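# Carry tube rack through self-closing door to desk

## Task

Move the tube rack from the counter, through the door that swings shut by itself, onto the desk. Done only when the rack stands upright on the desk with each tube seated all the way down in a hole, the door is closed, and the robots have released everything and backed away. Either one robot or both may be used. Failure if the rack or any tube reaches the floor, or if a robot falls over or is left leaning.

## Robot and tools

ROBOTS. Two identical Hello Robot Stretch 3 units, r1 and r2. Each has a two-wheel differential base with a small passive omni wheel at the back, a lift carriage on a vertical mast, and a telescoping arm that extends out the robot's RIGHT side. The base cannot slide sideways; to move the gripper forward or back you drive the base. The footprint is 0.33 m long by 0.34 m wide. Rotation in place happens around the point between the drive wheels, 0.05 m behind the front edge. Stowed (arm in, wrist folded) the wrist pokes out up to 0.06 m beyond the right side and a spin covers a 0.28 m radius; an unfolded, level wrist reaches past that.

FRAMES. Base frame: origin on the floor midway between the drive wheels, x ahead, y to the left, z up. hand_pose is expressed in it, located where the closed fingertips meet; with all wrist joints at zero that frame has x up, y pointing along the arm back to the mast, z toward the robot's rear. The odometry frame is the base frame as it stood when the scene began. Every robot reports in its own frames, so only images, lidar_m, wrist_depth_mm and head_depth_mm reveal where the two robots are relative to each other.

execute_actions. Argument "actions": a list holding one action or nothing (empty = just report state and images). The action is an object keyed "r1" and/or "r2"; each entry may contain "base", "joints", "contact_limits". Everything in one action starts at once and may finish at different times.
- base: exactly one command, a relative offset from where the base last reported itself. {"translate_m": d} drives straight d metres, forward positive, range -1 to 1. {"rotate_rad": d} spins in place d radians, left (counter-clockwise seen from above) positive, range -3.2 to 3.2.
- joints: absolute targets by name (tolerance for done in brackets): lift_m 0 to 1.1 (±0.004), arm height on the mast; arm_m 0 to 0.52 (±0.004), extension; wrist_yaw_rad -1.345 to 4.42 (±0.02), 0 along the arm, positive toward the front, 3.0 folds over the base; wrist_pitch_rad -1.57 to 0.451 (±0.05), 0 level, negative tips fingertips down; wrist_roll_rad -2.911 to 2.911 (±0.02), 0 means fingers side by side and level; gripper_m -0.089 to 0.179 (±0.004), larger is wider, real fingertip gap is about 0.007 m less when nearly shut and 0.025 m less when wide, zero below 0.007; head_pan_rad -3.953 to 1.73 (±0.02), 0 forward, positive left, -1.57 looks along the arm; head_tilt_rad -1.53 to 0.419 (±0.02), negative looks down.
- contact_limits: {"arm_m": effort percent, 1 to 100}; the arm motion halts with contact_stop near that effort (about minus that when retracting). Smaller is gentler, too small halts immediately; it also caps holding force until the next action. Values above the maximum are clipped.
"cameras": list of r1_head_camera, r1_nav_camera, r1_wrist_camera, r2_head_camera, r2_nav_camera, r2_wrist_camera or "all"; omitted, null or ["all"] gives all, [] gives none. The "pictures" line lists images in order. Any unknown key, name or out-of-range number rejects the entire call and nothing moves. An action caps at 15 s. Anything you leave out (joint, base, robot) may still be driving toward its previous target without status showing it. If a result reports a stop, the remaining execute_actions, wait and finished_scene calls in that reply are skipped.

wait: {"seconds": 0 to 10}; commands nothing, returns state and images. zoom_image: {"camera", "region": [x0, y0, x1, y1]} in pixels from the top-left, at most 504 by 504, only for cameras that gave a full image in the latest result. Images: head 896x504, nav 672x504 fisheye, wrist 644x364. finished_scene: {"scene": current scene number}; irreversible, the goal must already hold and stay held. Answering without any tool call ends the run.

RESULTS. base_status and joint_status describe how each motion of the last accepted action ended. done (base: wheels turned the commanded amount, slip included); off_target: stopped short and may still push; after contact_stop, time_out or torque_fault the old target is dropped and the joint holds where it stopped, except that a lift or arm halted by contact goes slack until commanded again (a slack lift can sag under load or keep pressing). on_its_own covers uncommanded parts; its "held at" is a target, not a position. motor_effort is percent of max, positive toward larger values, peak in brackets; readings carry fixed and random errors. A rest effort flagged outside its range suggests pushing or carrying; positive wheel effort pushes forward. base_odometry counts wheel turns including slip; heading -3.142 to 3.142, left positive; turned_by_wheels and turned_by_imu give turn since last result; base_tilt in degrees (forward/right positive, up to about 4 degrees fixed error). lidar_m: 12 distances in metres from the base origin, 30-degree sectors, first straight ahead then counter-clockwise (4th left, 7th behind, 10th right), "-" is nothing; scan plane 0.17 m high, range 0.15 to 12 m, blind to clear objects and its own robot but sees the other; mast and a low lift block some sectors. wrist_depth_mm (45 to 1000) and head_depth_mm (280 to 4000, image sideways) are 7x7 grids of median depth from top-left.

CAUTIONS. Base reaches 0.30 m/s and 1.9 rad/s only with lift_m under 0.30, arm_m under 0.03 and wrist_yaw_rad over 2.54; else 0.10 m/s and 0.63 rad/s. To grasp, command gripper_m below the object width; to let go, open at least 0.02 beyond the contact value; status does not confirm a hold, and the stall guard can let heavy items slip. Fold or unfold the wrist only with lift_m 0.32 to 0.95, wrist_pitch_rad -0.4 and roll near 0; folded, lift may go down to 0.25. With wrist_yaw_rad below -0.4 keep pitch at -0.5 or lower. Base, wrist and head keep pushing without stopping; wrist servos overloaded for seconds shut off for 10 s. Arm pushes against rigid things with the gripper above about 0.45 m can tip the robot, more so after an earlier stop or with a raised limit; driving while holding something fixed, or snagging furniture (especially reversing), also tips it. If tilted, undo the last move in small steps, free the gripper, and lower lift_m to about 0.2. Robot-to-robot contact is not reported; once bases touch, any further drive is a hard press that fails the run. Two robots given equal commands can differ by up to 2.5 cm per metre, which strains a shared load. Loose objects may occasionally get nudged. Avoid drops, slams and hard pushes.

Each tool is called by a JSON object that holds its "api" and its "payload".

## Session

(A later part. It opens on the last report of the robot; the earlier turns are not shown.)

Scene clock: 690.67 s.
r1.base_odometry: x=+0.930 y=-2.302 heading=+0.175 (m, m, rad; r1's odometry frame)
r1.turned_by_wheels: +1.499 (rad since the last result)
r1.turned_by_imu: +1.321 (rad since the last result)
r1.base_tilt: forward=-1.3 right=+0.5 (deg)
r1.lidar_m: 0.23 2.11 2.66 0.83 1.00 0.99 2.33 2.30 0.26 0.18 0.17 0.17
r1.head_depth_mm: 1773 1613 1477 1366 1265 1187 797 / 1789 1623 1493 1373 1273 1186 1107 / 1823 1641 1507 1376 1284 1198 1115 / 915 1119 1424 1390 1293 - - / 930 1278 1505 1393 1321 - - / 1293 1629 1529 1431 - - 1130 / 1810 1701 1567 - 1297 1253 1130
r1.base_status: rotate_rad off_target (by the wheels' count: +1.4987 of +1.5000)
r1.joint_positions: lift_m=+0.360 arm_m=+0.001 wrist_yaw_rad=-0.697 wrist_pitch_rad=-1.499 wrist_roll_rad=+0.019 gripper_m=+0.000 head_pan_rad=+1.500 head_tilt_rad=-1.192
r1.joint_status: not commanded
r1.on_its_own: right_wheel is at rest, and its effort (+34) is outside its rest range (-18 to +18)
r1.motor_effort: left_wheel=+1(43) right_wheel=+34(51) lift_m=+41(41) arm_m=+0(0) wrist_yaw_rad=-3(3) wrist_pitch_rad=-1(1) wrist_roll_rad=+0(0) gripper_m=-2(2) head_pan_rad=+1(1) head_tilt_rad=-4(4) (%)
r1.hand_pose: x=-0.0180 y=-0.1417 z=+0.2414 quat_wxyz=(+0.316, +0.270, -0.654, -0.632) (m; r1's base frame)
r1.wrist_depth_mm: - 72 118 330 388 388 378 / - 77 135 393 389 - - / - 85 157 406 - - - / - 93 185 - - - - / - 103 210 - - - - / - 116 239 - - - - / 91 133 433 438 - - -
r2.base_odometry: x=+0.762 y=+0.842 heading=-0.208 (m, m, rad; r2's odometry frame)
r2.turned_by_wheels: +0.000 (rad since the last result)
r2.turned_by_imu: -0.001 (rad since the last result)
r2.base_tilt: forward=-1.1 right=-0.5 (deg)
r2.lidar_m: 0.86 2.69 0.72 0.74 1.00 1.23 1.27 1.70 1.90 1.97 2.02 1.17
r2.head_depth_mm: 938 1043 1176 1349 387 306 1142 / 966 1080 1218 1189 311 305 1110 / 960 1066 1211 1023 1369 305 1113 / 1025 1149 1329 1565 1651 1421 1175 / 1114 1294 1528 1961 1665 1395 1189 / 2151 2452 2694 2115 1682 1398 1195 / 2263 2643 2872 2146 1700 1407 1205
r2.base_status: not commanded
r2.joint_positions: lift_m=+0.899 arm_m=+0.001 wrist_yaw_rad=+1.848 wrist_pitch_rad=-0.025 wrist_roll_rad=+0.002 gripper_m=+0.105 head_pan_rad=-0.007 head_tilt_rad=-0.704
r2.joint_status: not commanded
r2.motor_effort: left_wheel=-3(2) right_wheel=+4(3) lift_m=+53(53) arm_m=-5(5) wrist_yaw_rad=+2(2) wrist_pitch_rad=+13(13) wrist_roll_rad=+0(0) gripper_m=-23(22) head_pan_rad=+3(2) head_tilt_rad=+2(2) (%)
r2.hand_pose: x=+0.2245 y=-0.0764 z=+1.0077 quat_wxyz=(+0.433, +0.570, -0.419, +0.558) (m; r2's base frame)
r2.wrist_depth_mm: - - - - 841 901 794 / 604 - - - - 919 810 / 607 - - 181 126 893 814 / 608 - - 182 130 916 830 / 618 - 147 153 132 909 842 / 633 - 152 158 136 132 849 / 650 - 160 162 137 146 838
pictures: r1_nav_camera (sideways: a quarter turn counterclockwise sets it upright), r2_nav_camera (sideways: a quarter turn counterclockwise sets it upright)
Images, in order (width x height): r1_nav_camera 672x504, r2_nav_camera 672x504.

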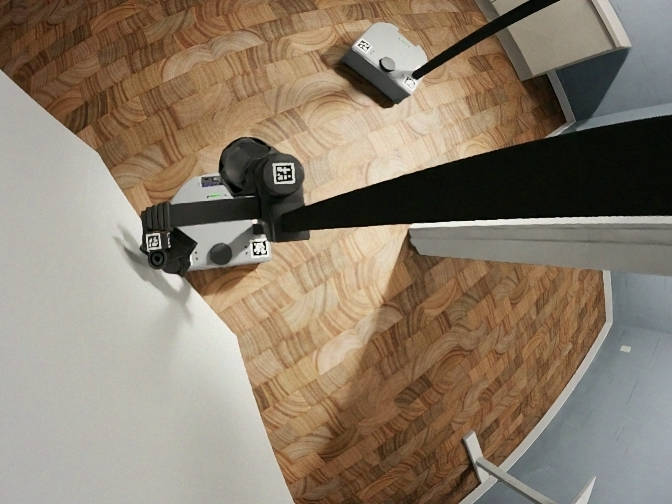

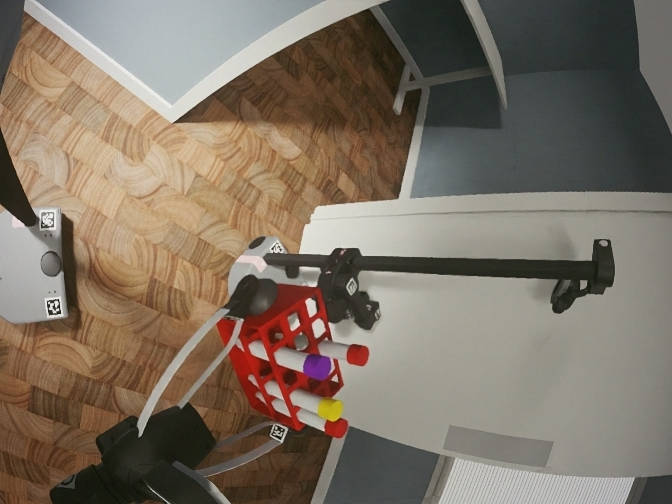

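{"api": "execute_actions", "payload": {"actions": [{"r1": {"base": {"rotate_rad": 0.28}, "joints": {"head_pan_rad": 0.3, "head_tilt_rad": -1.3}}}], "cameras": []}}

{"api": "execute_actions", "payload": {"actions": [{"r1": {"base": {"translate_m": -0.44}}, "r2": {"base": {"translate_m": 0.2}, "joints": {"head_tilt_rad": -1.0}}}], "cameras": ["r1_nav_camera", "r2_nav_camera"]}}

Scene clock: 702.53 s.
r1.base_odometry: x=+0.930 y=-2.302 heading=+0.453 (m, m, rad; r1's odometry frame)
r1.turned_by_wheels: +0.279 (rad since the last result)
r1.turned_by_imu: +0.198 (rad since the last result)
r1.base_tilt: forward=-1.2 right=+0.5 (deg)
r1.lidar_m: 0.30 2.12 0.84 0.83 2.17 2.58 2.28 0.46 0.22 0.18 0.18 0.19
r1.head_depth_mm: 1608 1495 548 586 638 692 697 / 1610 1505 1405 1050 1029 1084 - / 1615 1511 1417 1333 1256 1214 - / 1628 1526 1420 1339 1266 - - / 1645 1530 1436 1343 1265 1226 - / 1666 1547 1450 1361 1269 1223 - / 1667 1558 1452 1366 1285 1218 -
r1.base_status: rotate_rad off_target (by the wheels' count: +0.2789 of +0.2800)
r1.joint_positions: lift_m=+0.360 arm_m=+0.001 wrist_yaw_rad=-0.718 wrist_pitch_rad=-1.502 wrist_roll_rad=+0.079 gripper_m=+0.000 head_pan_rad=+0.307 head_tilt_rad=-1.285
r1.joint_status: all done
r1.on_its_own: right_wheel is at rest, and its effort (+27) is outside its rest range (-18 to +18); wrist_yaw_rad is at rest, and its effort (+21) is outside its rest range (-12 to +12)
r1.motor_effort: left_wheel=-5(6) right_wheel=+27(42) lift_m=+41(40) arm_m=+0(0) wrist_yaw_rad=+21(21) wrist_pitch_rad=+0(1) wrist_roll_rad=-34(34) gripper_m=-2(1) head_pan_rad=-5(57) head_tilt_rad=-8(18) (%)
r1.hand_pose: x=-0.0173 y=-0.1410 z=+0.2415 quat_wxyz=(+0.288, +0.245, -0.665, -0.644) (m; r1's base frame)
r1.wrist_depth_mm: - 54 80 192 388 383 378 / - 59 95 306 391 - - / - 65 117 403 - - - / - 74 152 - - - - / - 85 186 - - - - / - 101 251 - - - - / - 126 435 442 - - -
r2.base_odometry: x=+0.762 y=+0.842 heading=-0.208 (m, m, rad; r2's odometry frame)
r2.turned_by_wheels: +0.000 (rad since the last result)
r2.turned_by_imu: -0.001 (rad since the last result)
r2.base_tilt: forward=-1.2 right=-0.6 (deg)
r2.lidar_m: 0.84 2.70 0.72 0.74 1.00 1.22 1.27 1.70 1.90 1.96 2.02 1.17
r2.head_depth_mm: 938 1043 1177 1335 386 306 1149 / 971 1083 1223 1151 311 304 1106 / 709 813 933 1048 1297 305 1112 / 1040 1170 1338 1580 1665 1420 1173 / 1110 1291 1523 1962 1681 1388 1193 / 2146 2481 2731 2119 1681 1396 1193 / 2269 2666 2877 2146 1691 1411 1201
r2.base_status: not commanded
r2.joint_positions: lift_m=+0.899 arm_m=+0.001 wrist_yaw_rad=+1.848 wrist_pitch_rad=-0.025 wrist_roll_rad=+0.002 gripper_m=+0.105 head_pan_rad=-0.007 head_tilt_rad=-0.704
r2.joint_status: not commanded
r2.motor_effort: left_wheel=-2(2) right_wheel=+3(3) lift_m=+53(53) arm_m=-5(5) wrist_yaw_rad=+3(2) wrist_pitch_rad=+13(13) wrist_roll_rad=+0(0) gripper_m=-22(22) head_pan_rad=+2(3) head_tilt_rad=+2(2) (%)
r2.hand_pose: x=+0.2245 y=-0.0764 z=+1.0077 quat_wxyz=(+0.433, +0.570, -0.419, +0.558) (m; r2's base frame)
r2.wrist_depth_mm: - - - - 822 906 780 / 599 - - - - 914 808 / 590 - - 181 126 906 839 / 609 - - 182 130 916 835 / 617 - 147 153 132 925 849 / 627 - 152 158 136 132 849 / 643 - 160 162 137 145 840
pictures: none
No camera images: the call's "cameras" was empty. Leave "cameras" out to get every camera's image.

Scene clock: 707.97 s.
r1.base_odometry: x=+0.534 y=-2.494 heading=+0.453 (m, m, rad; r1's odometry frame)
r1.turned_by_wheels: +0.000 (rad since the last result)
r1.turned_by_imu: -0.001 (rad since the last result)
r1.base_tilt: forward=-1.2 right=+0.5 (deg)
r1.lidar_m: 0.46 2.51 1.01 0.65 2.07 2.10 1.86 1.86 0.22 0.20 0.20 0.24
r1.head_depth_mm: 1599 931 894 857 822 788 708 / 1607 1505 1398 1313 1238 1198 - / 1626 1511 1425 1332 1260 1212 - / 1639 1506 1419 1340 1262 - - / 1650 1536 1438 1347 1276 1217 - / 1669 1542 1448 1355 1279 1222 - / 1649 1540 1456 1364 1288 1226 -
r1.base_status: done
r1.joint_positions: lift_m=+0.360 arm_m=+0.001 wrist_yaw_rad=-0.708 wrist_pitch_rad=-1.517 wrist_roll_rad=+0.041 gripper_m=+0.000 head_pan_rad=+0.307 head_tilt_rad=-1.285
r1.joint_status: not commanded
r1.motor_effort: left_wheel=-4(13) right_wheel=+1(20) lift_m=+41(41) arm_m=+0(0) wrist_yaw_rad=+9(21) wrist_pitch_rad=+6(6) wrist_roll_rad=-13(34) gripper_m=-2(2) head_pan_rad=-4(5) head_tilt_rad=-7(7) (%)
r1.hand_pose: x=-0.0149 y=-0.1382 z=+0.2416 quat_wxyz=(+0.299, +0.265, -0.656, -0.640) (m; r1's base frame)
r1.wrist_depth_mm: - 57 81 156 387 381 375 / - 66 104 271 393 - - / - 78 146 403 - - - / - 99 235 - - - - / 91 137 420 - - - - / 116 218 433 - - - - / 157 440 439 437 - - -
r2.base_odometry: x=+0.957 y=+0.801 heading=-0.208 (m, m, rad; r2's odometry frame)
r2.turned_by_wheels: +0.000 (rad since the last result)
r2.turned_by_imu: -0.001 (rad since the last result)
r2.base_tilt: forward=-1.1 right=-0.6 (deg)
r2.lidar_m: 0.91 2.45 0.61 0.64 0.87 1.40 1.45 1.94 2.00 2.07 0.54 0.65
r2.head_depth_mm: 774 894 1032 314 1144 1177 1089 / 817 951 1055 313 344 1217 1095 / 866 1017 1235 322 1302 1217 1098 / 919 1092 1354 1550 1356 1227 1102 / 1006 1224 1734 1587 1380 1233 1116 / 2117 2258 1875 1602 1394 1238 1114 / 2295 2271 1887 1617 1400 1241 1119
r2.base_status: done
r2.joint_positions: lift_m=+0.899 arm_m=+0.001 wrist_yaw_rad=+1.848 wrist_pitch_rad=-0.025 wrist_roll_rad=+0.002 gripper_m=+0.105 head_pan_rad=-0.007 head_tilt_rad=-0.987
r2.joint_status: all done
r2.motor_effort: left_wheel=-3(4) right_wheel=+4(8) lift_m=+53(53) arm_m=-5(5) wrist_yaw_rad=+2(2) wrist_pitch_rad=+13(13) wrist_roll_rad=+0(0) gripper_m=-22(22) head_pan_rad=+3(3) head_tilt_rad=-6(23) (%)
r2.hand_pose: x=+0.2245 y=-0.0764 z=+1.0077 quat_wxyz=(+0.433, +0.570, -0.419, +0.558) (m; r2's base frame)
r2.wrist_depth_mm: - - - - 820 684 569 / - - - - 846 680 580 / - - - 181 126 654 579 / - - - 183 130 676 591 / - - 146 153 132 664 604 / - - 152 158 136 132 597 / - - 160 162 137 145 588
pictures: r1_nav_camera (sideways: a quarter turn counterclockwise sets it upright), r2_nav_camera (sideways: a quarter turn counterclockwise sets it upright)
Images, in order (width x height): r1_nav_camera 672x504, r2_nav_camera 672x504.

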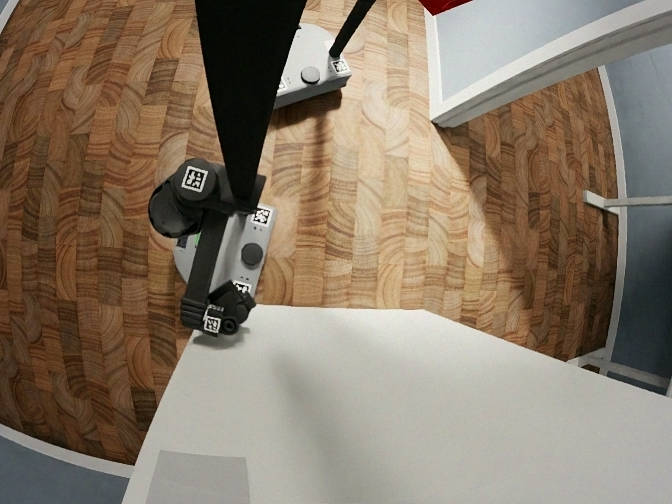

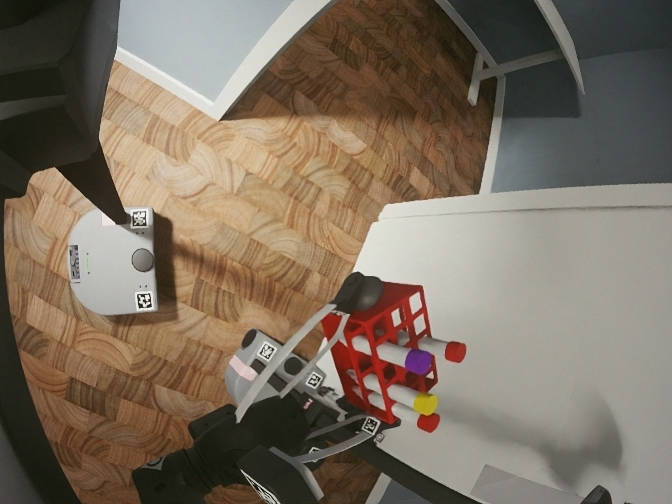

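{"api": "execute_actions", "payload": {"actions": [{"r1": {"joints": {"wrist_yaw_rad": -1.1}}, "r2": {"base": {"rotate_rad": 0.50}}}], "cameras": []}}

{"api": "execute_actions", "payload": {"actions": [{"r2": {"base": {"translate_m": 0.45}}}], "cameras": ["r1_nav_camera", "r2_nav_camera"]}}

Scene clock: 739.80 s.
r1.base_odometry: x=+0.534 y=-2.494 heading=+0.453 (m, m, rad; r1's odometry frame)
r1.turned_by_wheels: +0.000 (rad since the last result)
r1.turned_by_imu: +0.000 (rad since the last result)
r1.base_tilt: forward=-1.2 right=+0.5 (deg)
r1.lidar_m: 0.44 2.51 1.01 0.65 2.08 2.10 1.85 1.86 0.20 0.18 0.18 0.22
r1.head_depth_mm: 1595 921 863 816 768 721 637 / 1614 1499 1398 1303 1230 1196 - / 1634 1518 1420 1328 1251 1214 - / 1629 1527 1423 1342 1266 - - / 1656 1535 1436 1342 1275 1224 - / 1659 1536 1441 1355 1281 1227 - / 1679 1548 1442 1360 1285 1219 -
r1.base_status: not commanded
r1.joint_positions: lift_m=+0.360 arm_m=+0.001 wrist_yaw_rad=-1.107 wrist_pitch_rad=-1.517 wrist_roll_rad=+0.049 gripper_m=+0.000 head_pan_rad=+0.307 head_tilt_rad=-1.285
r1.joint_status: all done
r1.motor_effort: left_wheel=-4(4) right_wheel=+1(1) lift_m=+41(40) arm_m=+0(0) wrist_yaw_rad=+8(8) wrist_pitch_rad=+6(6) wrist_roll_rad=-17(17) gripper_m=-1(3) head_pan_rad=-3(3) head_tilt_rad=-7(6) (%)
r1.hand_pose: x=-0.0124 y=-0.1413 z=+0.2416 quat_wxyz=(+0.164, +0.127, -0.696, -0.687) (m; r1's base frame)
r1.wrist_depth_mm: - 54 83 389 - - - / - 58 95 319 - - - / - 62 109 350 - - - / - 66 129 389 - - - / - 73 151 - - - - / - 78 155 - - - - / - 87 436 440 436 - -
r2.base_odometry: x=+0.957 y=+0.801 heading=+0.292 (m, m, rad; r2's odometry frame)
r2.turned_by_wheels: +0.500 (rad since the last result)
r2.turned_by_imu: +0.506 (rad since the last result)
r2.base_tilt: forward=-1.1 right=-0.5 (deg)
r2.lidar_m: 2.39 0.61 0.64 0.85 1.41 1.44 1.90 2.00 2.05 0.54 0.54 0.90
r2.head_depth_mm: 2076 1280 1317 315 1291 1225 1087 / 2330 2185 1731 315 345 1213 1098 / 2583 2178 1825 322 1298 1221 1097 / 2666 2222 1850 1574 1357 1224 1105 / 2673 2237 1857 1595 1392 1232 1103 / 2640 2265 1873 1602 1320 1238 1117 / 2548 2282 1878 936 1065 1231 1120
r2.base_status: done
r2.joint_positions: lift_m=+0.899 arm_m=+0.001 wrist_yaw_rad=+1.848 wrist_pitch_rad=-0.025 wrist_roll_rad=+0.002 gripper_m=+0.105 head_pan_rad=-0.007 head_tilt_rad=-0.987
r2.joint_status: not commanded
r2.motor_effort: left_wheel=-3(7) right_wheel=+4(9) lift_m=+53(53) arm_m=-5(5) wrist_yaw_rad=+2(2) wrist_pitch_rad=+13(13) wrist_roll_rad=+0(0) gripper_m=-22(22) head_pan_rad=+2(2) head_tilt_rad=-6(5) (%)
r2.hand_pose: x=+0.2245 y=-0.0763 z=+1.0077 quat_wxyz=(+0.433, +0.570, -0.419, +0.559) (m; r2's base frame)
r2.wrist_depth_mm: 507 530 - - - - 701 / 514 541 - - - - 705 / 532 546 - 181 127 913 716 / 540 560 - 182 131 938 710 / 553 574 147 153 132 901 714 / 572 589 152 158 136 132 703 / 579 621 160 162 137 145 654
pictures: none
No camera images: the call's "cameras" was empty. Leave "cameras" out to get every camera's image.

Scene clock: 745.47 s.
r1.base_odometry: x=+0.534 y=-2.494 heading=+0.453 (m, m, rad; r1's odometry frame)
r1.turned_by_wheels: +0.000 (rad since the last result)
r1.turned_by_imu: +0.000 (rad since the last result)
r1.base_tilt: forward=-1.2 right=+0.5 (deg)
r1.lidar_m: 0.44 2.51 0.64 1.67 2.08 2.10 1.86 1.86 0.20 0.18 0.18 0.22
r1.head_depth_mm: 1591 921 856 815 765 720 636 / 1611 1501 1391 1307 1229 1193 - / 1636 1511 1415 1323 1252 1215 - / 1627 1518 1427 1338 1257 - - / 1638 1528 1430 1340 1265 1223 - / 1656 1537 1438 1209 1277 1228 - / 1665 1547 1450 1190 1282 1224 -
r1.base_status: not commanded
r1.joint_positions: lift_m=+0.360 arm_m=+0.001 wrist_yaw_rad=-1.107 wrist_pitch_rad=-1.517 wrist_roll_rad=+0.049 gripper_m=+0.000 head_pan_rad=+0.307 head_tilt_rad=-1.285
r1.joint_status: not commanded
r1.motor_effort: left_wheel=-4(4) right_wheel=+1(1) lift_m=+41(41) arm_m=+0(0) wrist_yaw_rad=+8(8) wrist_pitch_rad=+6(6) wrist_roll_rad=-17(17) gripper_m=-2(1) head_pan_rad=-4(5) head_tilt_rad=-7(8) (%)
r1.hand_pose: x=-0.0124 y=-0.1413 z=+0.2416 quat_wxyz=(+0.164, +0.127, -0.696, -0.687) (m; r1's base frame)
r1.wrist_depth_mm: - 54 84 386 - - - / - 57 95 320 - - - / - 62 110 346 - - - / - 66 130 386 - - - / - 73 152 - - - - / - 79 155 - - - - / - 87 431 439 434 - -
r2.base_odometry: x=+1.388 y=+0.931 heading=+0.292 (m, m, rad; r2's odometry frame)
r2.turned_by_wheels: +0.000 (rad since the last result)
r2.turned_by_imu: -0.001 (rad since the last result)
r2.base_tilt: forward=-1.2 right=-0.5 (deg)
r2.lidar_m: 2.06 1.94 0.34 0.33 0.82 1.69 2.23 2.38 0.60 0.66 0.64 0.66
r2.head_depth_mm: 1779 1980 1804 315 1291 1228 1084 / 2008 2117 1718 313 345 1214 1093 / 2313 2191 1826 322 1295 1216 1099 / 2490 2191 1840 1578 1360 1222 1104 / 2460 2232 1850 1582 1392 1232 1107 / 2319 2245 1868 1603 1397 1241 1114 / 2190 2279 1872 1614 1406 1243 891
r2.base_status: done
r2.joint_positions: lift_m=+0.899 arm_m=+0.001 wrist_yaw_rad=+1.848 wrist_pitch_rad=-0.025 wrist_roll_rad=+0.002 gripper_m=+0.105 head_pan_rad=-0.007 head_tilt_rad=-0.988
r2.joint_status: not commanded
r2.motor_effort: left_wheel=-3(5) right_wheel=+3(9) lift_m=+53(53) arm_m=-5(5) wrist_yaw_rad=+3(2) wrist_pitch_rad=+13(13) wrist_roll_rad=-1(1) gripper_m=-23(22) head_pan_rad=+3(2) head_tilt_rad=-6(5) (%)
r2.hand_pose: x=+0.2245 y=-0.0763 z=+1.0077 quat_wxyz=(+0.433, +0.570, -0.419, +0.559) (m; r2's base frame)
r2.wrist_depth_mm: - - - - - - - / - - - - - - - / - - - 182 127 - - / - - - 182 131 - - / - - 147 153 132 - - / - - 152 158 136 133 519 / - - 160 162 137 145 483
pictures: r1_nav_camera (sideways: a quarter turn counterclockwise sets it upright), r2_nav_camera (sideways: a quarter turn counterclockwise sets it upright)
Images, in order (width x height): r1_nav_camera 672x504, r2_nav_camera 672x504.

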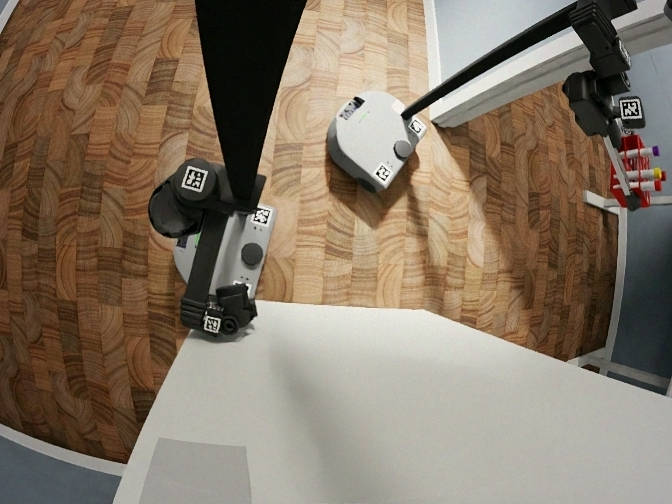

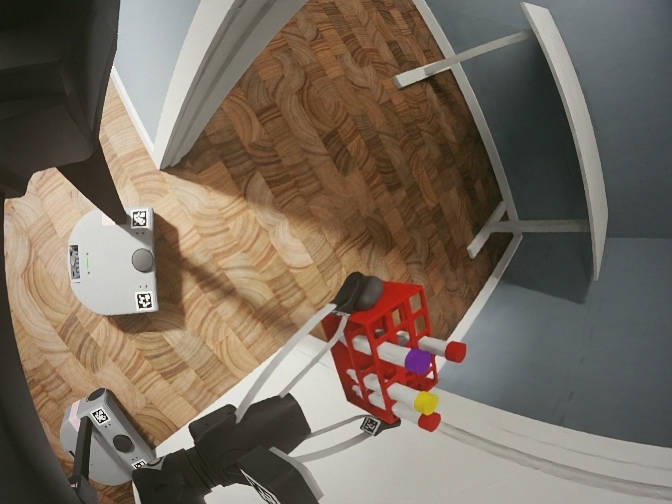

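{"api": "execute_actions", "payload": {"actions": [{"r2": {"base": {"rotate_rad": 0.24}, "joints": {"head_pan_rad": 0.3, "head_tilt_rad": -0.6}}}], "cameras": []}}

{"api": "execute_actions", "payload": {"actions": [{"r2": {"base": {"translate_m": 0.75}}}], "cameras": ["r1_nav_camera", "r2_nav_camera", "r2_head_camera"]}}

Scene clock: 766.63 s.
r1.base_odometry: x=+0.534 y=-2.494 heading=+0.453 (m, m, rad; r1's odometry frame)
r1.turned_by_wheels: +0.000 (rad since the last result)
r1.turned_by_imu: +0.000 (rad since the last result)
r1.base_tilt: forward=-1.2 right=+0.6 (deg)
r1.lidar_m: 0.44 2.51 0.65 1.67 2.08 2.10 1.86 1.86 0.20 0.18 0.18 0.22
r1.head_depth_mm: 1598 919 862 812 767 721 639 / 1603 1501 1399 1308 1231 1196 - / 1613 1512 1416 1324 1257 1216 - / 1631 1513 1423 1351 1258 - - / 1642 1528 1434 1346 1274 1227 - / 1661 1540 1446 1208 1270 1228 - / 1674 1550 1456 1193 1278 1223 -
r1.base_status: not commanded
r1.joint_positions: lift_m=+0.360 arm_m=+0.001 wrist_yaw_rad=-1.107 wrist_pitch_rad=-1.517 wrist_roll_rad=+0.049 gripper_m=+0.000 head_pan_rad=+0.307 head_tilt_rad=-1.285
r1.joint_status: not commanded
r1.motor_effort: left_wheel=-4(4) right_wheel=+1(1) lift_m=+41(41) arm_m=+0(0) wrist_yaw_rad=+8(8) wrist_pitch_rad=+6(6) wrist_roll_rad=-17(17) gripper_m=-2(2) head_pan_rad=-5(5) head_tilt_rad=-7(7) (%)
r1.hand_pose: x=-0.0124 y=-0.1413 z=+0.2416 quat_wxyz=(+0.164, +0.127, -0.696, -0.687) (m; r1's base frame)
r1.wrist_depth_mm: - 54 84 386 - - - / - 58 95 320 - - - / - 62 109 348 - - - / - 66 129 387 - - - / - 73 152 - - - - / - 78 155 - - - - / - 87 441 441 437 - -
r2.base_odometry: x=+1.388 y=+0.931 heading=+0.532 (m, m, rad; r2's odometry frame)
r2.turned_by_wheels: +0.240 (rad since the last result)
r2.turned_by_imu: +0.243 (rad since the last result)
r2.base_tilt: forward=-1.1 right=-0.6 (deg)
r2.lidar_m: 2.24 1.93 0.33 0.44 1.73 1.84 2.39 0.61 0.60 0.64 0.64 0.77
r2.head_depth_mm: 2050 2013 2547 2340 1798 1495 307 / 2026 2053 2521 2369 1808 1466 1245 / 2031 2110 2514 2410 1827 1467 1231 / 2031 2155 2480 2315 1831 1477 1245 / 2017 2154 2519 2435 1850 1488 1243 / 2029 2241 2500 2460 1848 1489 1250 / 2030 2228 2501 2463 1868 1497 1227
r2.base_status: done
r2.joint_positions: lift_m=+0.899 arm_m=+0.001 wrist_yaw_rad=+1.848 wrist_pitch_rad=-0.025 wrist_roll_rad=+0.002 gripper_m=+0.105 head_pan_rad=+0.293 head_tilt_rad=-0.606
r2.joint_status: all done
r2.motor_effort: left_wheel=-3(6) right_wheel=+3(8) lift_m=+54(53) arm_m=-5(5) wrist_yaw_rad=+1(2) wrist_pitch_rad=+13(13) wrist_roll_rad=+0(1) gripper_m=-22(22) head_pan_rad=+3(20) head_tilt_rad=+2(24) (%)
r2.hand_pose: x=+0.2244 y=-0.0763 z=+1.0077 quat_wxyz=(+0.433, +0.570, -0.419, +0.559) (m; r2's base frame)
r2.wrist_depth_mm: - - - - - - - / - - - - - - - / - - - 182 127 - - / - - - 183 131 - - / - - 146 153 132 - - / - - 152 158 136 132 - / - - 160 162 137 145 -
pictures: none
No camera images: the call's "cameras" was empty. Leave "cameras" out to get every camera's image.

Scene clock: 775.30 s.
r1.base_odometry: x=+0.534 y=-2.494 heading=+0.453 (m, m, rad; r1's odometry frame)
r1.turned_by_wheels: +0.000 (rad since the last result)
r1.turned_by_imu: +0.000 (rad since the last result)
r1.base_tilt: forward=-1.2 right=+0.5 (deg)
r1.lidar_m: 0.44 1.21 1.01 1.67 2.08 2.10 1.85 1.86 0.20 0.18 0.18 0.22
r1.head_depth_mm: 1591 919 864 813 768 722 638 / 1604 1505 1390 1310 1231 1197 - / 1617 1497 1413 1329 1263 1212 - / 1429 1469 1423 1347 1260 - - / 1436 1443 1432 1348 1278 1225 - / 1625 1527 1443 1351 1278 1228 - / 1666 1558 1446 1367 1284 1221 -
r1.base_status: not commanded
r1.joint_positions: lift_m=+0.360 arm_m=+0.001 wrist_yaw_rad=-1.107 wrist_pitch_rad=-1.517 wrist_roll_rad=+0.049 gripper_m=+0.000 head_pan_rad=+0.307 head_tilt_rad=-1.285
r1.joint_status: not commanded
r1.motor_effort: left_wheel=-4(4) right_wheel=+1(1) lift_m=+41(41) arm_m=+0(0) wrist_yaw_rad=+8(8) wrist_pitch_rad=+6(6) wrist_roll_rad=-17(17) gripper_m=-2(2) head_pan_rad=-5(4) head_tilt_rad=-8(8) (%)
r1.hand_pose: x=-0.0124 y=-0.1413 z=+0.2416 quat_wxyz=(+0.164, +0.127, -0.696, -0.687) (m; r1's base frame)
r1.wrist_depth_mm: - 54 83 386 - - - / - 57 95 322 - - - / - 62 109 354 - - - / - 66 130 386 - - - / - 73 151 - - - - / - 78 155 - - - - / - 87 437 440 436 - -
r2.base_odometry: x=+2.035 y=+1.311 heading=+0.532 (m, m, rad; r2's odometry frame)
r2.turned_by_wheels: +0.000 (rad since the last result)
r2.turned_by_imu: -0.001 (rad since the last result)
r2.base_tilt: forward=-1.2 right=-0.5 (deg)
r2.lidar_m: 1.68 1.26 1.88 2.50 0.79 0.58 3.11 0.89 0.57 0.60 1.27 1.42
r2.head_depth_mm: 1412 1498 1087 1987 1791 1498 307 / 1404 1498 1096 1981 1810 1460 1242 / 1413 1492 1039 1974 1813 1470 1233 / 1409 1490 1047 1976 1827 1487 1238 / 1408 1505 1065 1961 1835 1484 1247 / 1398 1505 1081 1863 1734 1491 1245 / 1403 1527 1091 1957 1860 1500 1257
r2.base_status: done
r2.joint_positions: lift_m=+0.899 arm_m=+0.001 wrist_yaw_rad=+1.848 wrist_pitch_rad=-0.025 wrist_roll_rad=+0.002 gripper_m=+0.105 head_pan_rad=+0.293 head_tilt_rad=-0.606
r2.joint_status: not commanded
r2.motor_effort: left_wheel=-2(4) right_wheel=+3(8) lift_m=+53(53) arm_m=-5(5) wrist_yaw_rad=+2(1) wrist_pitch_rad=+13(13) wrist_roll_rad=+0(0) gripper_m=-22(23) head_pan_rad=+2(3) head_tilt_rad=+2(3) (%)
r2.hand_pose: x=+0.2244 y=-0.0763 z=+1.0077 quat_wxyz=(+0.433, +0.570, -0.419, +0.559) (m; r2's base frame)
r2.wrist_depth_mm: - - - - - - - / - - - - - - - / - - - 183 127 - - / - - 976 183 131 - - / - - 147 153 132 - - / - - 152 159 136 133 - / - - 160 162 137 145 -
pictures: r1_nav_camera (sideways: a quarter turn counterclockwise sets it upright), r2_head_camera (sideways: a quarter turn clockwise sets it upright), r2_nav_camera (sideways: a quarter turn counterclockwise sets it upright)
Images, in order (width x height): r1_nav_camera 672x504, r2_head_camera 896x504, r2_nav_camera 672x504.

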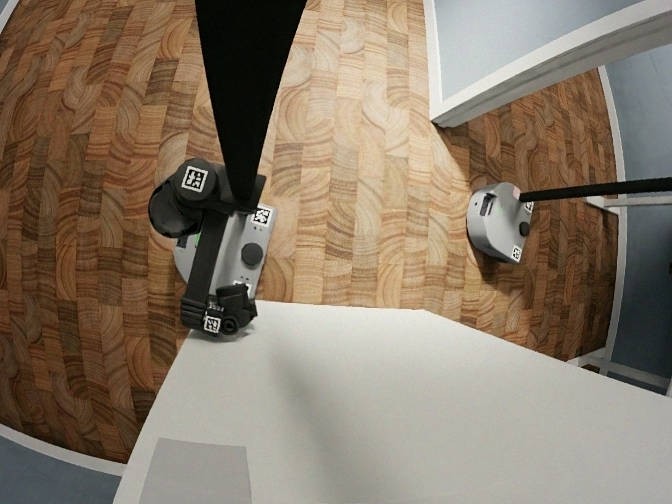

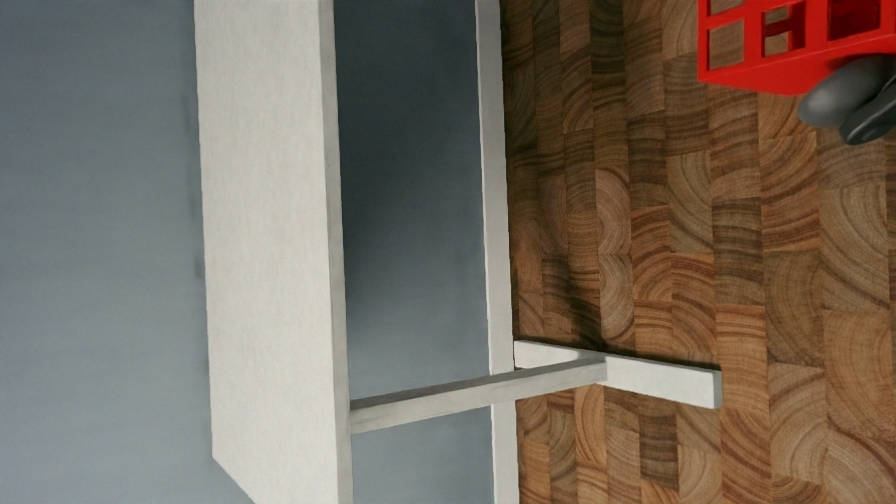

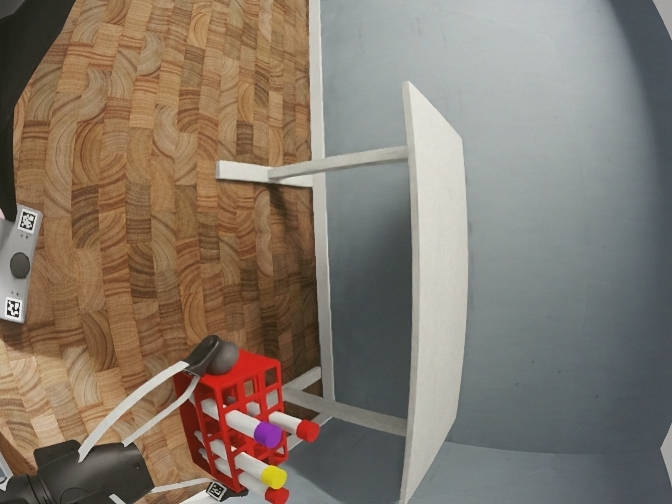

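{"api": "execute_actions", "payload": {"actions": [{"r1": {"base": {"translate_m": -0.5}, "joints": {"head_pan_rad": 0.2, "head_tilt_rad": -0.5}}, "r2": {"base": {"translate_m": 0.8}, "joints": {"lift_m": 0.965, "head_tilt_rad": -1.1}}}], "cameras": ["r1_nav_camera", "r2_nav_camera", "r2_head_camera", "r2_wrist_camera"]}}

Scene clock: 814.73 s.
r1.base_odometry: x=+0.085 y=-2.713 heading=+0.453 (m, m, rad; r1's odometry frame)
r1.turned_by_wheels: +0.000 (rad since the last result)
r1.turned_by_imu: +0.000 (rad since the last result)
r1.base_tilt: forward=-1.2 right=+0.6 (deg)
r1.lidar_m: 1.25 1.26 1.49 1.97 1.97 1.55 1.37 1.37 1.35 1.19 1.19 1.42
r1.head_depth_mm: 1059 1151 1238 1367 1507 1602 1356 / 1063 1150 1249 1365 1501 1603 1365 / 1059 1141 1250 1363 1512 1605 1371 / 1063 1141 1247 1362 1515 1620 1379 / 1056 1145 1241 1356 1502 1621 1383 / 1058 1138 1241 1360 1495 1605 1392 / 1058 1136 1242 1356 1500 1619 1403
r1.base_status: done
r1.joint_positions: lift_m=+0.360 arm_m=+0.001 wrist_yaw_rad=-1.103 wrist_pitch_rad=-1.502 wrist_roll_rad=+0.024 gripper_m=+0.000 head_pan_rad=+0.207 head_tilt_rad=-0.507
r1.joint_status: all done
r1.motor_effort: left_wheel=-2(12) right_wheel=+0(17) lift_m=+41(41) arm_m=+0(0) wrist_yaw_rad=+4(7) wrist_pitch_rad=+0(6) wrist_roll_rad=-3(17) gripper_m=-2(2) head_pan_rad=-3(19) head_tilt_rad=+3(34) (%)
r1.hand_pose: x=-0.0158 y=-0.1430 z=+0.2415 quat_wxyz=(+0.179, +0.132, -0.695, -0.684) (m; r1's base frame)
r1.wrist_depth_mm: 405 401 396 392 389 - - / 406 404 401 399 - - - / 410 415 411 402 - - - / 418 417 415 414 - - - / 425 427 426 - - - - / 438 439 435 - - - - / 445 444 441 436 437 - -
r2.base_odometry: x=+2.724 y=+1.716 heading=+0.532 (m, m, rad; r2's odometry frame)
r2.turned_by_wheels: +0.000 (rad since the last result)
r2.turned_by_imu: -0.001 (rad since the last result)
r2.base_tilt: forward=-1.2 right=-0.5 (deg)
r2.lidar_m: 0.92 0.92 0.74 1.67 2.51 1.31 1.19 1.11 1.23 1.02 1.02 0.78
r2.head_depth_mm: 546 468 - - 336 1178 1081 / 551 471 419 355 335 1191 1106 / 557 476 415 368 335 1192 1124 / 561 479 418 370 338 1199 - / 567 482 421 373 339 1207 1133 / 572 487 424 375 341 1213 1124 / 578 491 427 378 341 1225 1120
r2.base_status: done
r2.joint_positions: lift_m=+0.964 arm_m=+0.001 wrist_yaw_rad=+1.848 wrist_pitch_rad=-0.025 wrist_roll_rad=+0.002 gripper_m=+0.105 head_pan_rad=+0.293 head_tilt_rad=-1.086
r2.joint_status: all done
r2.motor_effort: left_wheel=-3(4) right_wheel=+4(9) lift_m=+54(56) arm_m=-5(5) wrist_yaw_rad=+2(1) wrist_pitch_rad=+13(13) wrist_roll_rad=+0(0) gripper_m=-22(22) head_pan_rad=+3(2) head_tilt_rad=-7(30) (%)
r2.hand_pose: x=+0.2244 y=-0.0763 z=+1.0727 quat_wxyz=(+0.433, +0.570, -0.419, +0.559) (m; r2's base frame)
r2.wrist_depth_mm: 829 838 825 842 840 844 863 / 852 860 856 864 881 872 874 / 894 881 885 181 126 899 883 / 893 908 896 182 130 910 911 / 527 537 147 153 132 507 581 / 366 392 153 158 136 132 393 / 293 269 160 162 137 146 296
pictures: r1_nav_camera (sideways: a quarter turn counterclockwise sets it upright), r2_head_camera (sideways: a quarter turn clockwise sets it upright), r2_nav_camera (sideways: a quarter turn counterclockwise sets it upright), r2_wrist_camera
Images, in order (width x height): r1_nav_camera 672x504, r2_head_camera 896x504, r2_nav_camera 672x504, r2_wrist_camera 644x364.

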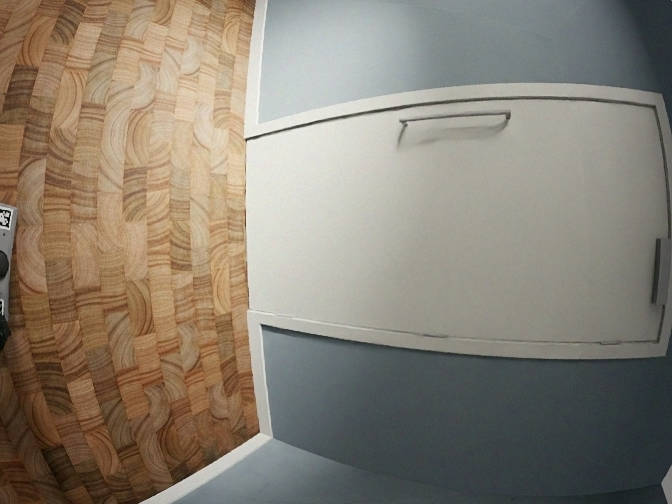

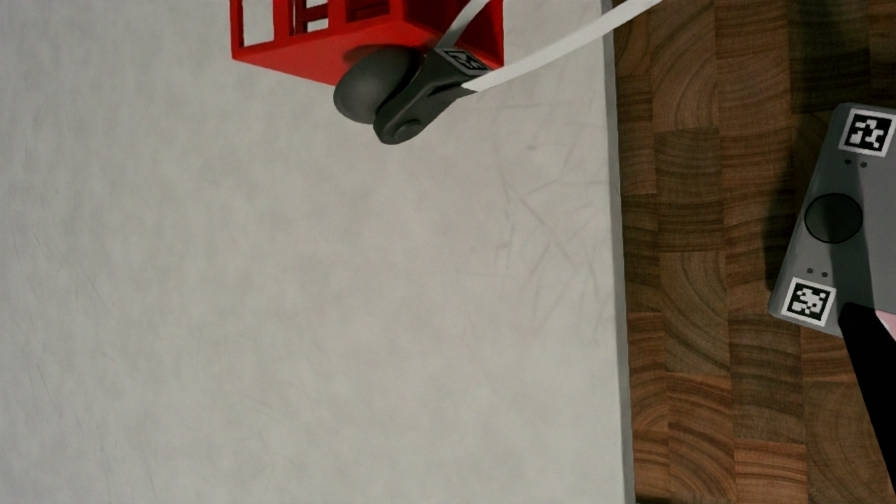

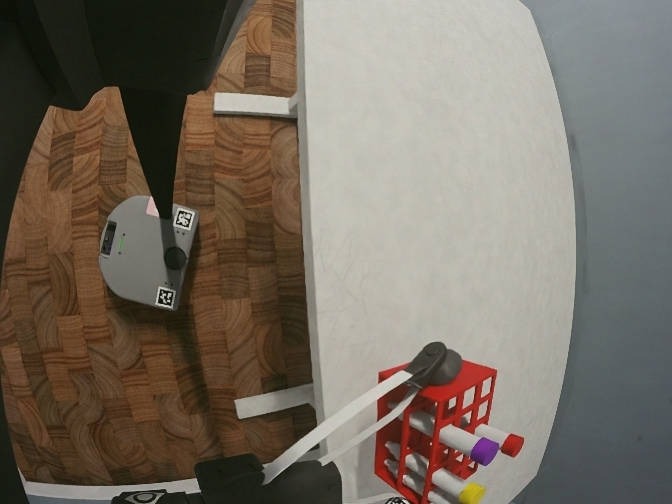

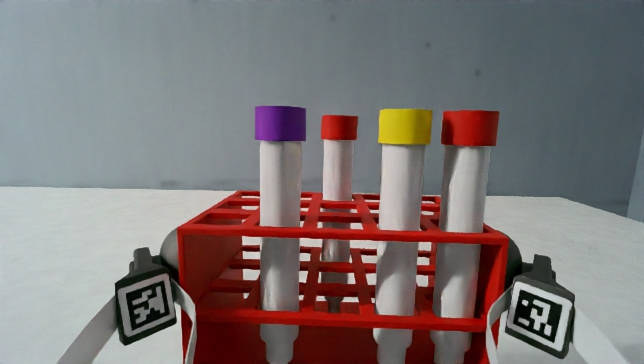

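{"api": "execute_actions", "payload": {"actions": [{"r2": {"base": {"translate_m": 0.09}, "joints": {"lift_m": 0.912}}}], "cameras": []}}

{"api": "execute_actions", "payload": {"actions": [{"r2": {"joints": {"lift_m": 0.897}}}], "cameras": ["r2_head_camera", "r2_wrist_camera"]}}

Scene clock: 830.13 s.
r1.base_odometry: x=+0.085 y=-2.713 heading=+0.453 (m, m, rad; r1's odometry frame)
r1.turned_by_wheels: +0.000 (rad since the last result)
r1.turned_by_imu: +0.000 (rad since the last result)
r1.base_tilt: forward=-1.2 right=+0.5 (deg)
r1.lidar_m: 1.25 1.26 1.49 1.97 1.97 1.55 1.37 1.38 1.34 1.19 1.20 1.41
r1.head_depth_mm: 1059 1149 1245 1364 1513 1602 1358 / 1065 1148 1252 1364 1506 1604 1358 / 1061 1148 1244 1362 1511 1601 1371 / 1057 1149 1245 1365 1502 1602 1381 / 1060 1145 1243 1360 1497 1621 1388 / 1054 1144 1246 1358 1505 1626 1397 / 1054 1140 1240 1362 1501 1621 1404
r1.base_status: not commanded
r1.joint_positions: lift_m=+0.360 arm_m=+0.001 wrist_yaw_rad=-1.103 wrist_pitch_rad=-1.502 wrist_roll_rad=+0.024 gripper_m=+0.000 head_pan_rad=+0.207 head_tilt_rad=-0.507
r1.joint_status: not commanded
r1.motor_effort: left_wheel=-2(2) right_wheel=+0(0) lift_m=+41(41) arm_m=+0(0) wrist_yaw_rad=+4(4) wrist_pitch_rad=+0(0) wrist_roll_rad=-3(3) gripper_m=-3(1) head_pan_rad=-4(5) head_tilt_rad=+3(3) (%)
r1.hand_pose: x=-0.0158 y=-0.1430 z=+0.2415 quat_wxyz=(+0.179, +0.132, -0.695, -0.684) (m; r1's base frame)
r1.wrist_depth_mm: 397 399 396 387 387 - - / 408 405 403 395 - - - / 415 408 407 401 - - - / 428 416 414 411 - - - / 433 425 426 - - - - / 441 433 431 - - - - / 455 437 442 432 436 - -
r2.base_odometry: x=+2.802 y=+1.762 heading=+0.531 (m, m, rad; r2's odometry frame)
r2.turned_by_wheels: +0.000 (rad since the last result)
r2.turned_by_imu: -0.001 (rad since the last result)
r2.base_tilt: forward=-1.2 right=-0.5 (deg)
r2.lidar_m: 0.84 0.84 0.72 0.71 2.70 1.42 1.27 1.19 1.19 0.99 0.99 0.71
r2.head_depth_mm: 546 467 409 324 321 297 1067 / 550 472 412 322 325 299 1064 / 557 476 415 368 331 300 285 / 561 480 418 370 332 302 285 / 567 484 421 372 334 304 288 / 572 487 424 375 336 305 1095 / 577 490 427 377 338 307 1089
r2.base_status: done
r2.joint_positions: lift_m=+0.912 arm_m=+0.001 wrist_yaw_rad=+1.848 wrist_pitch_rad=-0.025 wrist_roll_rad=+0.002 gripper_m=+0.105 head_pan_rad=+0.293 head_tilt_rad=-1.086
r2.joint_status: all done
r2.motor_effort: left_wheel=-3(3) right_wheel=+3(9) lift_m=+25(50) arm_m=-5(5) wrist_yaw_rad=+2(2) wrist_pitch_rad=+13(13) wrist_roll_rad=+0(0) gripper_m=-22(23) head_pan_rad=+2(3) head_tilt_rad=-5(6) (%)
r2.hand_pose: x=+0.2244 y=-0.0763 z=+1.0207 quat_wxyz=(+0.433, +0.570, -0.419, +0.559) (m; r2's base frame)
r2.wrist_depth_mm: 738 750 765 752 763 773 772 / 763 777 773 775 766 790 788 / 795 804 798 182 126 789 810 / 685 702 711 183 131 678 816 / 379 384 147 153 132 363 423 / 263 281 152 158 135 132 284 / 206 194 160 162 137 145 213
pictures: none
No camera images: the call's "cameras" was empty. Leave "cameras" out to get every camera's image.

Scene clock: 830.97 s.
r1.base_odometry: x=+0.085 y=-2.713 heading=+0.453 (m, m, rad; r1's odometry frame)
r1.turned_by_wheels: +0.000 (rad since the last result)
r1.turned_by_imu: +0.000 (rad since the last result)
r1.base_tilt: forward=-1.2 right=+0.4 (deg)
r1.lidar_m: 1.26 1.26 1.49 1.96 1.97 1.55 1.37 1.37 1.35 1.19 1.19 1.41
r1.head_depth_mm: 1062 1144 1235 1366 1508 1605 1355 / 1064 1146 1248 1367 1512 1603 1355 / 1063 1146 1242 1354 1513 1604 1369 / 1058 1144 1244 1363 1498 1613 1386 / 1055 1148 1241 1365 1508 1628 1393 / 1061 1139 1240 1364 1497 1632 1405 / 1058 1145 1244 1354 1497 1629 1406
r1.base_status: not commanded
r1.joint_positions: lift_m=+0.360 arm_m=+0.001 wrist_yaw_rad=-1.103 wrist_pitch_rad=-1.502 wrist_roll_rad=+0.024 gripper_m=+0.000 head_pan_rad=+0.207 head_tilt_rad=-0.507
r1.joint_status: not commanded
r1.motor_effort: left_wheel=-2(3) right_wheel=+0(0) lift_m=+41(41) arm_m=+0(0) wrist_yaw_rad=+4(4) wrist_pitch_rad=+0(0) wrist_roll_rad=-3(3) gripper_m=-3(1) head_pan_rad=-5(4) head_tilt_rad=+3(4) (%)
r1.hand_pose: x=-0.0158 y=-0.1430 z=+0.2415 quat_wxyz=(+0.179, +0.132, -0.695, -0.684) (m; r1's base frame)
r1.wrist_depth_mm: 400 394 391 391 385 - - / 407 405 404 395 - - - / 413 412 405 402 - - - / 421 420 416 406 - - - / 434 429 422 - - - - / 440 433 432 - - - - / 444 444 433 433 437 - -
r2.base_odometry: x=+2.802 y=+1.762 heading=+0.531 (m, m, rad; r2's odometry frame)
r2.turned_by_wheels: +0.000 (rad since the last result)
r2.turned_by_imu: +0.000 (rad since the last result)
r2.base_tilt: forward=-1.1 right=-0.5 (deg)
r2.lidar_m: 0.84 0.84 0.72 0.71 2.69 1.42 1.27 1.19 1.19 0.99 0.99 0.71
r2.head_depth_mm: 544 467 409 311 322 298 1070 / 550 471 412 322 326 298 1064 / 556 476 415 369 331 300 285 / 561 479 417 370 333 302 285 / 568 483 421 373 334 303 288 / 573 488 423 375 336 305 1098 / 577 492 427 378 338 307 1092
r2.base_status: not commanded
r2.joint_positions: lift_m=+0.897 arm_m=+0.001 wrist_yaw_rad=+1.848 wrist_pitch_rad=-0.025 wrist_roll_rad=+0.002 gripper_m=+0.105 head_pan_rad=+0.293 head_tilt_rad=-1.086
r2.joint_status: all done
r2.motor_effort: left_wheel=-3(2) right_wheel=+4(4) lift_m=+25(23) arm_m=-5(5) wrist_yaw_rad=+2(2) wrist_pitch_rad=+13(13) wrist_roll_rad=+0(0) gripper_m=-23(21) head_pan_rad=+2(3) head_tilt_rad=-7(6) (%)
r2.hand_pose: x=+0.2244 y=-0.0763 z=+1.0057 quat_wxyz=(+0.433, +0.570, -0.419, +0.558) (m; r2's base frame)
r2.wrist_depth_mm: 752 751 767 748 756 760 761 / 765 778 776 776 785 801 784 / 811 795 791 181 126 818 806 / 602 629 633 182 130 603 818 / 336 345 147 152 131 324 376 / 233 252 152 158 136 132 253 / 187 172 159 161 138 145 190
pictures: r2_head_camera (sideways: a quarter turn clockwise sets it upright), r2_wrist_camera
Images, in order (width x height): r2_head_camera 896x504, r2_wrist_camera 644x364.

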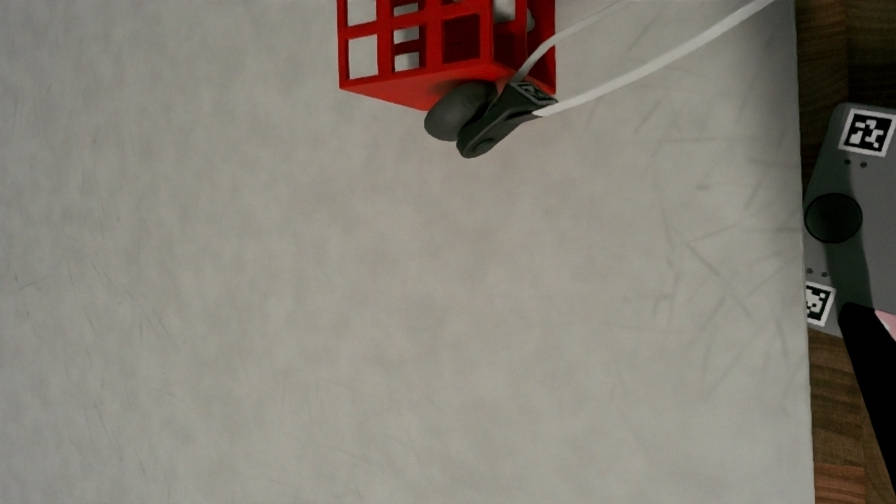

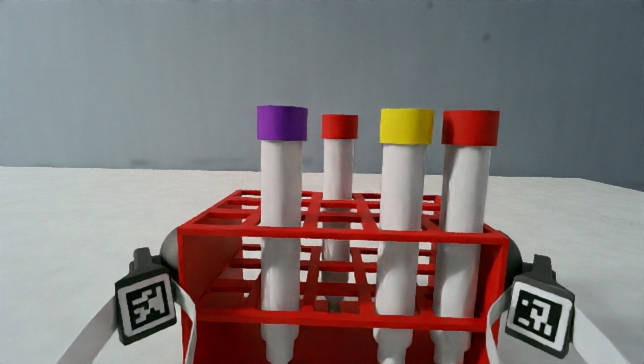

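{"api": "execute_actions", "payload": {"actions": [{"r2": {"joints": {"lift_m": 0.892}}}], "cameras": []}}

{"api": "execute_actions", "payload": {"actions": [{"r2": {"joints": {"gripper_m": 0.179}}}], "cameras": ["r2_head_camera", "r2_wrist_camera"]}}

Scene clock: 838.03 s.
r1.base_odometry: x=+0.085 y=-2.713 heading=+0.453 (m, m, rad; r1's odometry frame)
r1.turned_by_wheels: +0.000 (rad since the last result)
r1.turned_by_imu: +0.000 (rad since the last result)
r1.base_tilt: forward=-1.1 right=+0.5 (deg)
r1.lidar_m: 1.25 1.26 1.49 1.97 1.97 1.55 1.37 1.37 1.34 1.19 1.20 1.42
r1.head_depth_mm: 1062 1142 1239 1367 1504 1602 1363 / 1062 1143 1241 1367 1502 1589 1361 / 1058 1150 1246 1364 1511 1604 1374 / 1059 1145 1244 1366 1502 1612 1377 / 1058 1146 1244 1357 1498 1626 1382 / 1059 1142 1246 1359 1505 1610 1401 / 1057 1140 1239 1361 1500 1615 1407
r1.base_status: not commanded
r1.joint_positions: lift_m=+0.360 arm_m=+0.001 wrist_yaw_rad=-1.103 wrist_pitch_rad=-1.502 wrist_roll_rad=+0.024 gripper_m=+0.000 head_pan_rad=+0.207 head_tilt_rad=-0.507
r1.joint_status: not commanded
r1.motor_effort: left_wheel=-2(2) right_wheel=+0(0) lift_m=+41(41) arm_m=+0(0) wrist_yaw_rad=+3(3) wrist_pitch_rad=+0(0) wrist_roll_rad=-3(3) gripper_m=-2(1) head_pan_rad=-4(6) head_tilt_rad=+3(2) (%)
r1.hand_pose: x=-0.0158 y=-0.1430 z=+0.2415 quat_wxyz=(+0.179, +0.132, -0.695, -0.684) (m; r1's base frame)
r1.wrist_depth_mm: 399 396 394 387 392 - - / 407 409 401 400 - - - / 414 410 410 405 - - - / 421 411 414 415 - - - / 429 428 425 - - - - / 445 430 430 - - - - / 451 443 442 443 435 - -
r2.base_odometry: x=+2.802 y=+1.762 heading=+0.531 (m, m, rad; r2's odometry frame)
r2.turned_by_wheels: +0.000 (rad since the last result)
r2.turned_by_imu: -0.001 (rad since the last result)
r2.base_tilt: forward=-1.2 right=-0.6 (deg)
r2.lidar_m: 0.84 0.84 0.72 0.71 2.69 1.41 1.27 1.19 1.19 0.99 0.99 0.71
r2.head_depth_mm: 545 467 409 303 322 297 1074 / 551 472 412 323 326 299 1065 / 555 475 415 368 330 300 285 / 561 479 417 370 332 302 285 / 567 483 421 373 334 303 288 / 571 487 424 375 336 305 1097 / 577 491 427 377 338 307 1086
r2.base_status: not commanded
r2.joint_positions: lift_m=+0.893 arm_m=+0.001 wrist_yaw_rad=+1.848 wrist_pitch_rad=-0.013 wrist_roll_rad=+0.002 gripper_m=+0.105 head_pan_rad=+0.293 head_tilt_rad=-1.086
r2.joint_status: all done
r2.motor_effort: left_wheel=-3(2) right_wheel=+4(3) lift_m=+22(22) arm_m=-5(5) wrist_yaw_rad=+2(1) wrist_pitch_rad=+7(13) wrist_roll_rad=-1(1) gripper_m=-22(22) head_pan_rad=+2(2) head_tilt_rad=-6(6) (%)
r2.hand_pose: x=+0.2248 y=-0.0762 z=+1.0038 quat_wxyz=(+0.430, +0.568, -0.422, +0.561) (m; r2's base frame)
r2.wrist_depth_mm: 754 772 759 774 763 766 767 / 778 782 779 782 775 801 801 / 784 802 800 181 125 807 816 / 624 642 652 181 129 626 829 / 339 343 147 151 132 311 381 / 231 249 151 158 136 132 251 / 185 169 159 161 138 145 188
pictures: none
No camera images: the call's "cameras" was empty. Leave "cameras" out to get every camera's image.

Scene clock: 839.27 s.
r1.base_odometry: x=+0.085 y=-2.713 heading=+0.453 (m, m, rad; r1's odometry frame)
r1.turned_by_wheels: +0.000 (rad since the last result)
r1.turned_by_imu: +0.000 (rad since the last result)
r1.base_tilt: forward=-1.1 right=+0.5 (deg)
r1.lidar_m: 1.25 1.26 1.49 1.97 1.97 1.54 1.37 1.37 1.34 1.19 1.19 1.41
r1.head_depth_mm: 1064 1149 1244 1361 1512 1603 1357 / 1064 1149 1253 1366 1512 1601 1364 / 1061 1142 1249 1361 1498 1606 1366 / 1061 1142 1245 1363 1490 1612 1385 / 1059 1142 1242 1360 1500 1621 1393 / 1055 1138 1248 1358 1507 1626 1393 / 1056 1140 1229 1361 1495 1617 1408
r1.base_status: not commanded
r1.joint_positions: lift_m=+0.360 arm_m=+0.001 wrist_yaw_rad=-1.103 wrist_pitch_rad=-1.502 wrist_roll_rad=+0.024 gripper_m=+0.000 head_pan_rad=+0.207 head_tilt_rad=-0.507
r1.joint_status: not commanded
r1.motor_effort: left_wheel=-2(2) right_wheel=+0(0) lift_m=+40(41) arm_m=+0(0) wrist_yaw_rad=+4(4) wrist_pitch_rad=+0(0) wrist_roll_rad=-3(3) gripper_m=-2(2) head_pan_rad=-3(4) head_tilt_rad=+3(3) (%)
r1.hand_pose: x=-0.0158 y=-0.1430 z=+0.2415 quat_wxyz=(+0.179, +0.132, -0.695, -0.684) (m; r1's base frame)
r1.wrist_depth_mm: 400 395 395 390 386 - - / 410 408 399 393 - - - / 412 409 410 401 - - - / 422 416 416 408 - - - / 428 428 418 - - - - / 439 434 431 - - - - / 446 438 438 438 431 - -
r2.base_odometry: x=+2.802 y=+1.762 heading=+0.531 (m, m, rad; r2's odometry frame)
r2.turned_by_wheels: +0.000 (rad since the last result)
r2.turned_by_imu: +0.000 (rad since the last result)
r2.base_tilt: forward=-1.1 right=-0.6 (deg)
r2.lidar_m: 0.84 0.84 0.72 0.71 2.70 1.41 1.27 1.19 1.19 0.99 0.99 0.71
r2.head_depth_mm: 545 467 409 303 323 297 1073 / 550 471 412 351 324 298 1061 / 556 476 415 374 330 300 285 / 561 479 417 370 332 302 285 / 566 483 421 373 334 303 288 / 572 487 424 375 336 305 1096 / 577 491 427 378 338 307 1091
r2.base_status: not commanded
r2.joint_positions: lift_m=+0.893 arm_m=+0.001 wrist_yaw_rad=+1.848 wrist_pitch_rad=-0.013 wrist_roll_rad=+0.002 gripper_m=+0.179 head_pan_rad=+0.293 head_tilt_rad=-1.086
r2.joint_status: all done
r2.motor_effort: left_wheel=-3(3) right_wheel=+3(4) lift_m=+23(23) arm_m=-5(5) wrist_yaw_rad=+2(1) wrist_pitch_rad=+7(7) wrist_roll_rad=+0(1) gripper_m=+0(95) head_pan_rad=+2(3) head_tilt_rad=-7(5) (%)
r2.hand_pose: x=+0.2248 y=-0.0762 z=+1.0037 quat_wxyz=(+0.430, +0.568, -0.422, +0.561) (m; r2's base frame)
r2.wrist_depth_mm: 760 759 748 767 762 747 772 / 754 763 781 780 794 782 796 / 794 795 789 180 125 804 823 / 624 645 653 181 129 618 829 / 335 374 146 150 131 310 380 / 231 235 149 157 136 140 268 / - 170 150 161 137 152 -
pictures: r2_head_camera (sideways: a quarter turn clockwise sets it upright), r2_wrist_camera
Images, in order (width x height): r2_head_camera 896x504, r2_wrist_camera 644x364.

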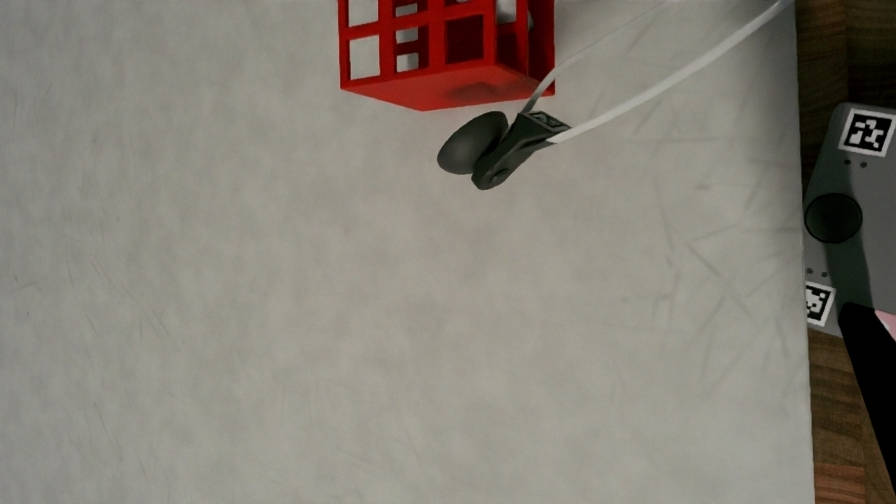

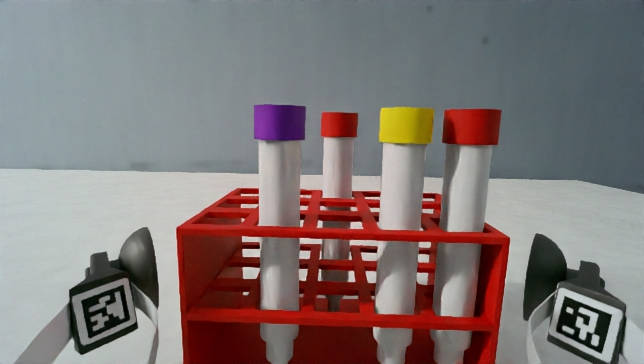

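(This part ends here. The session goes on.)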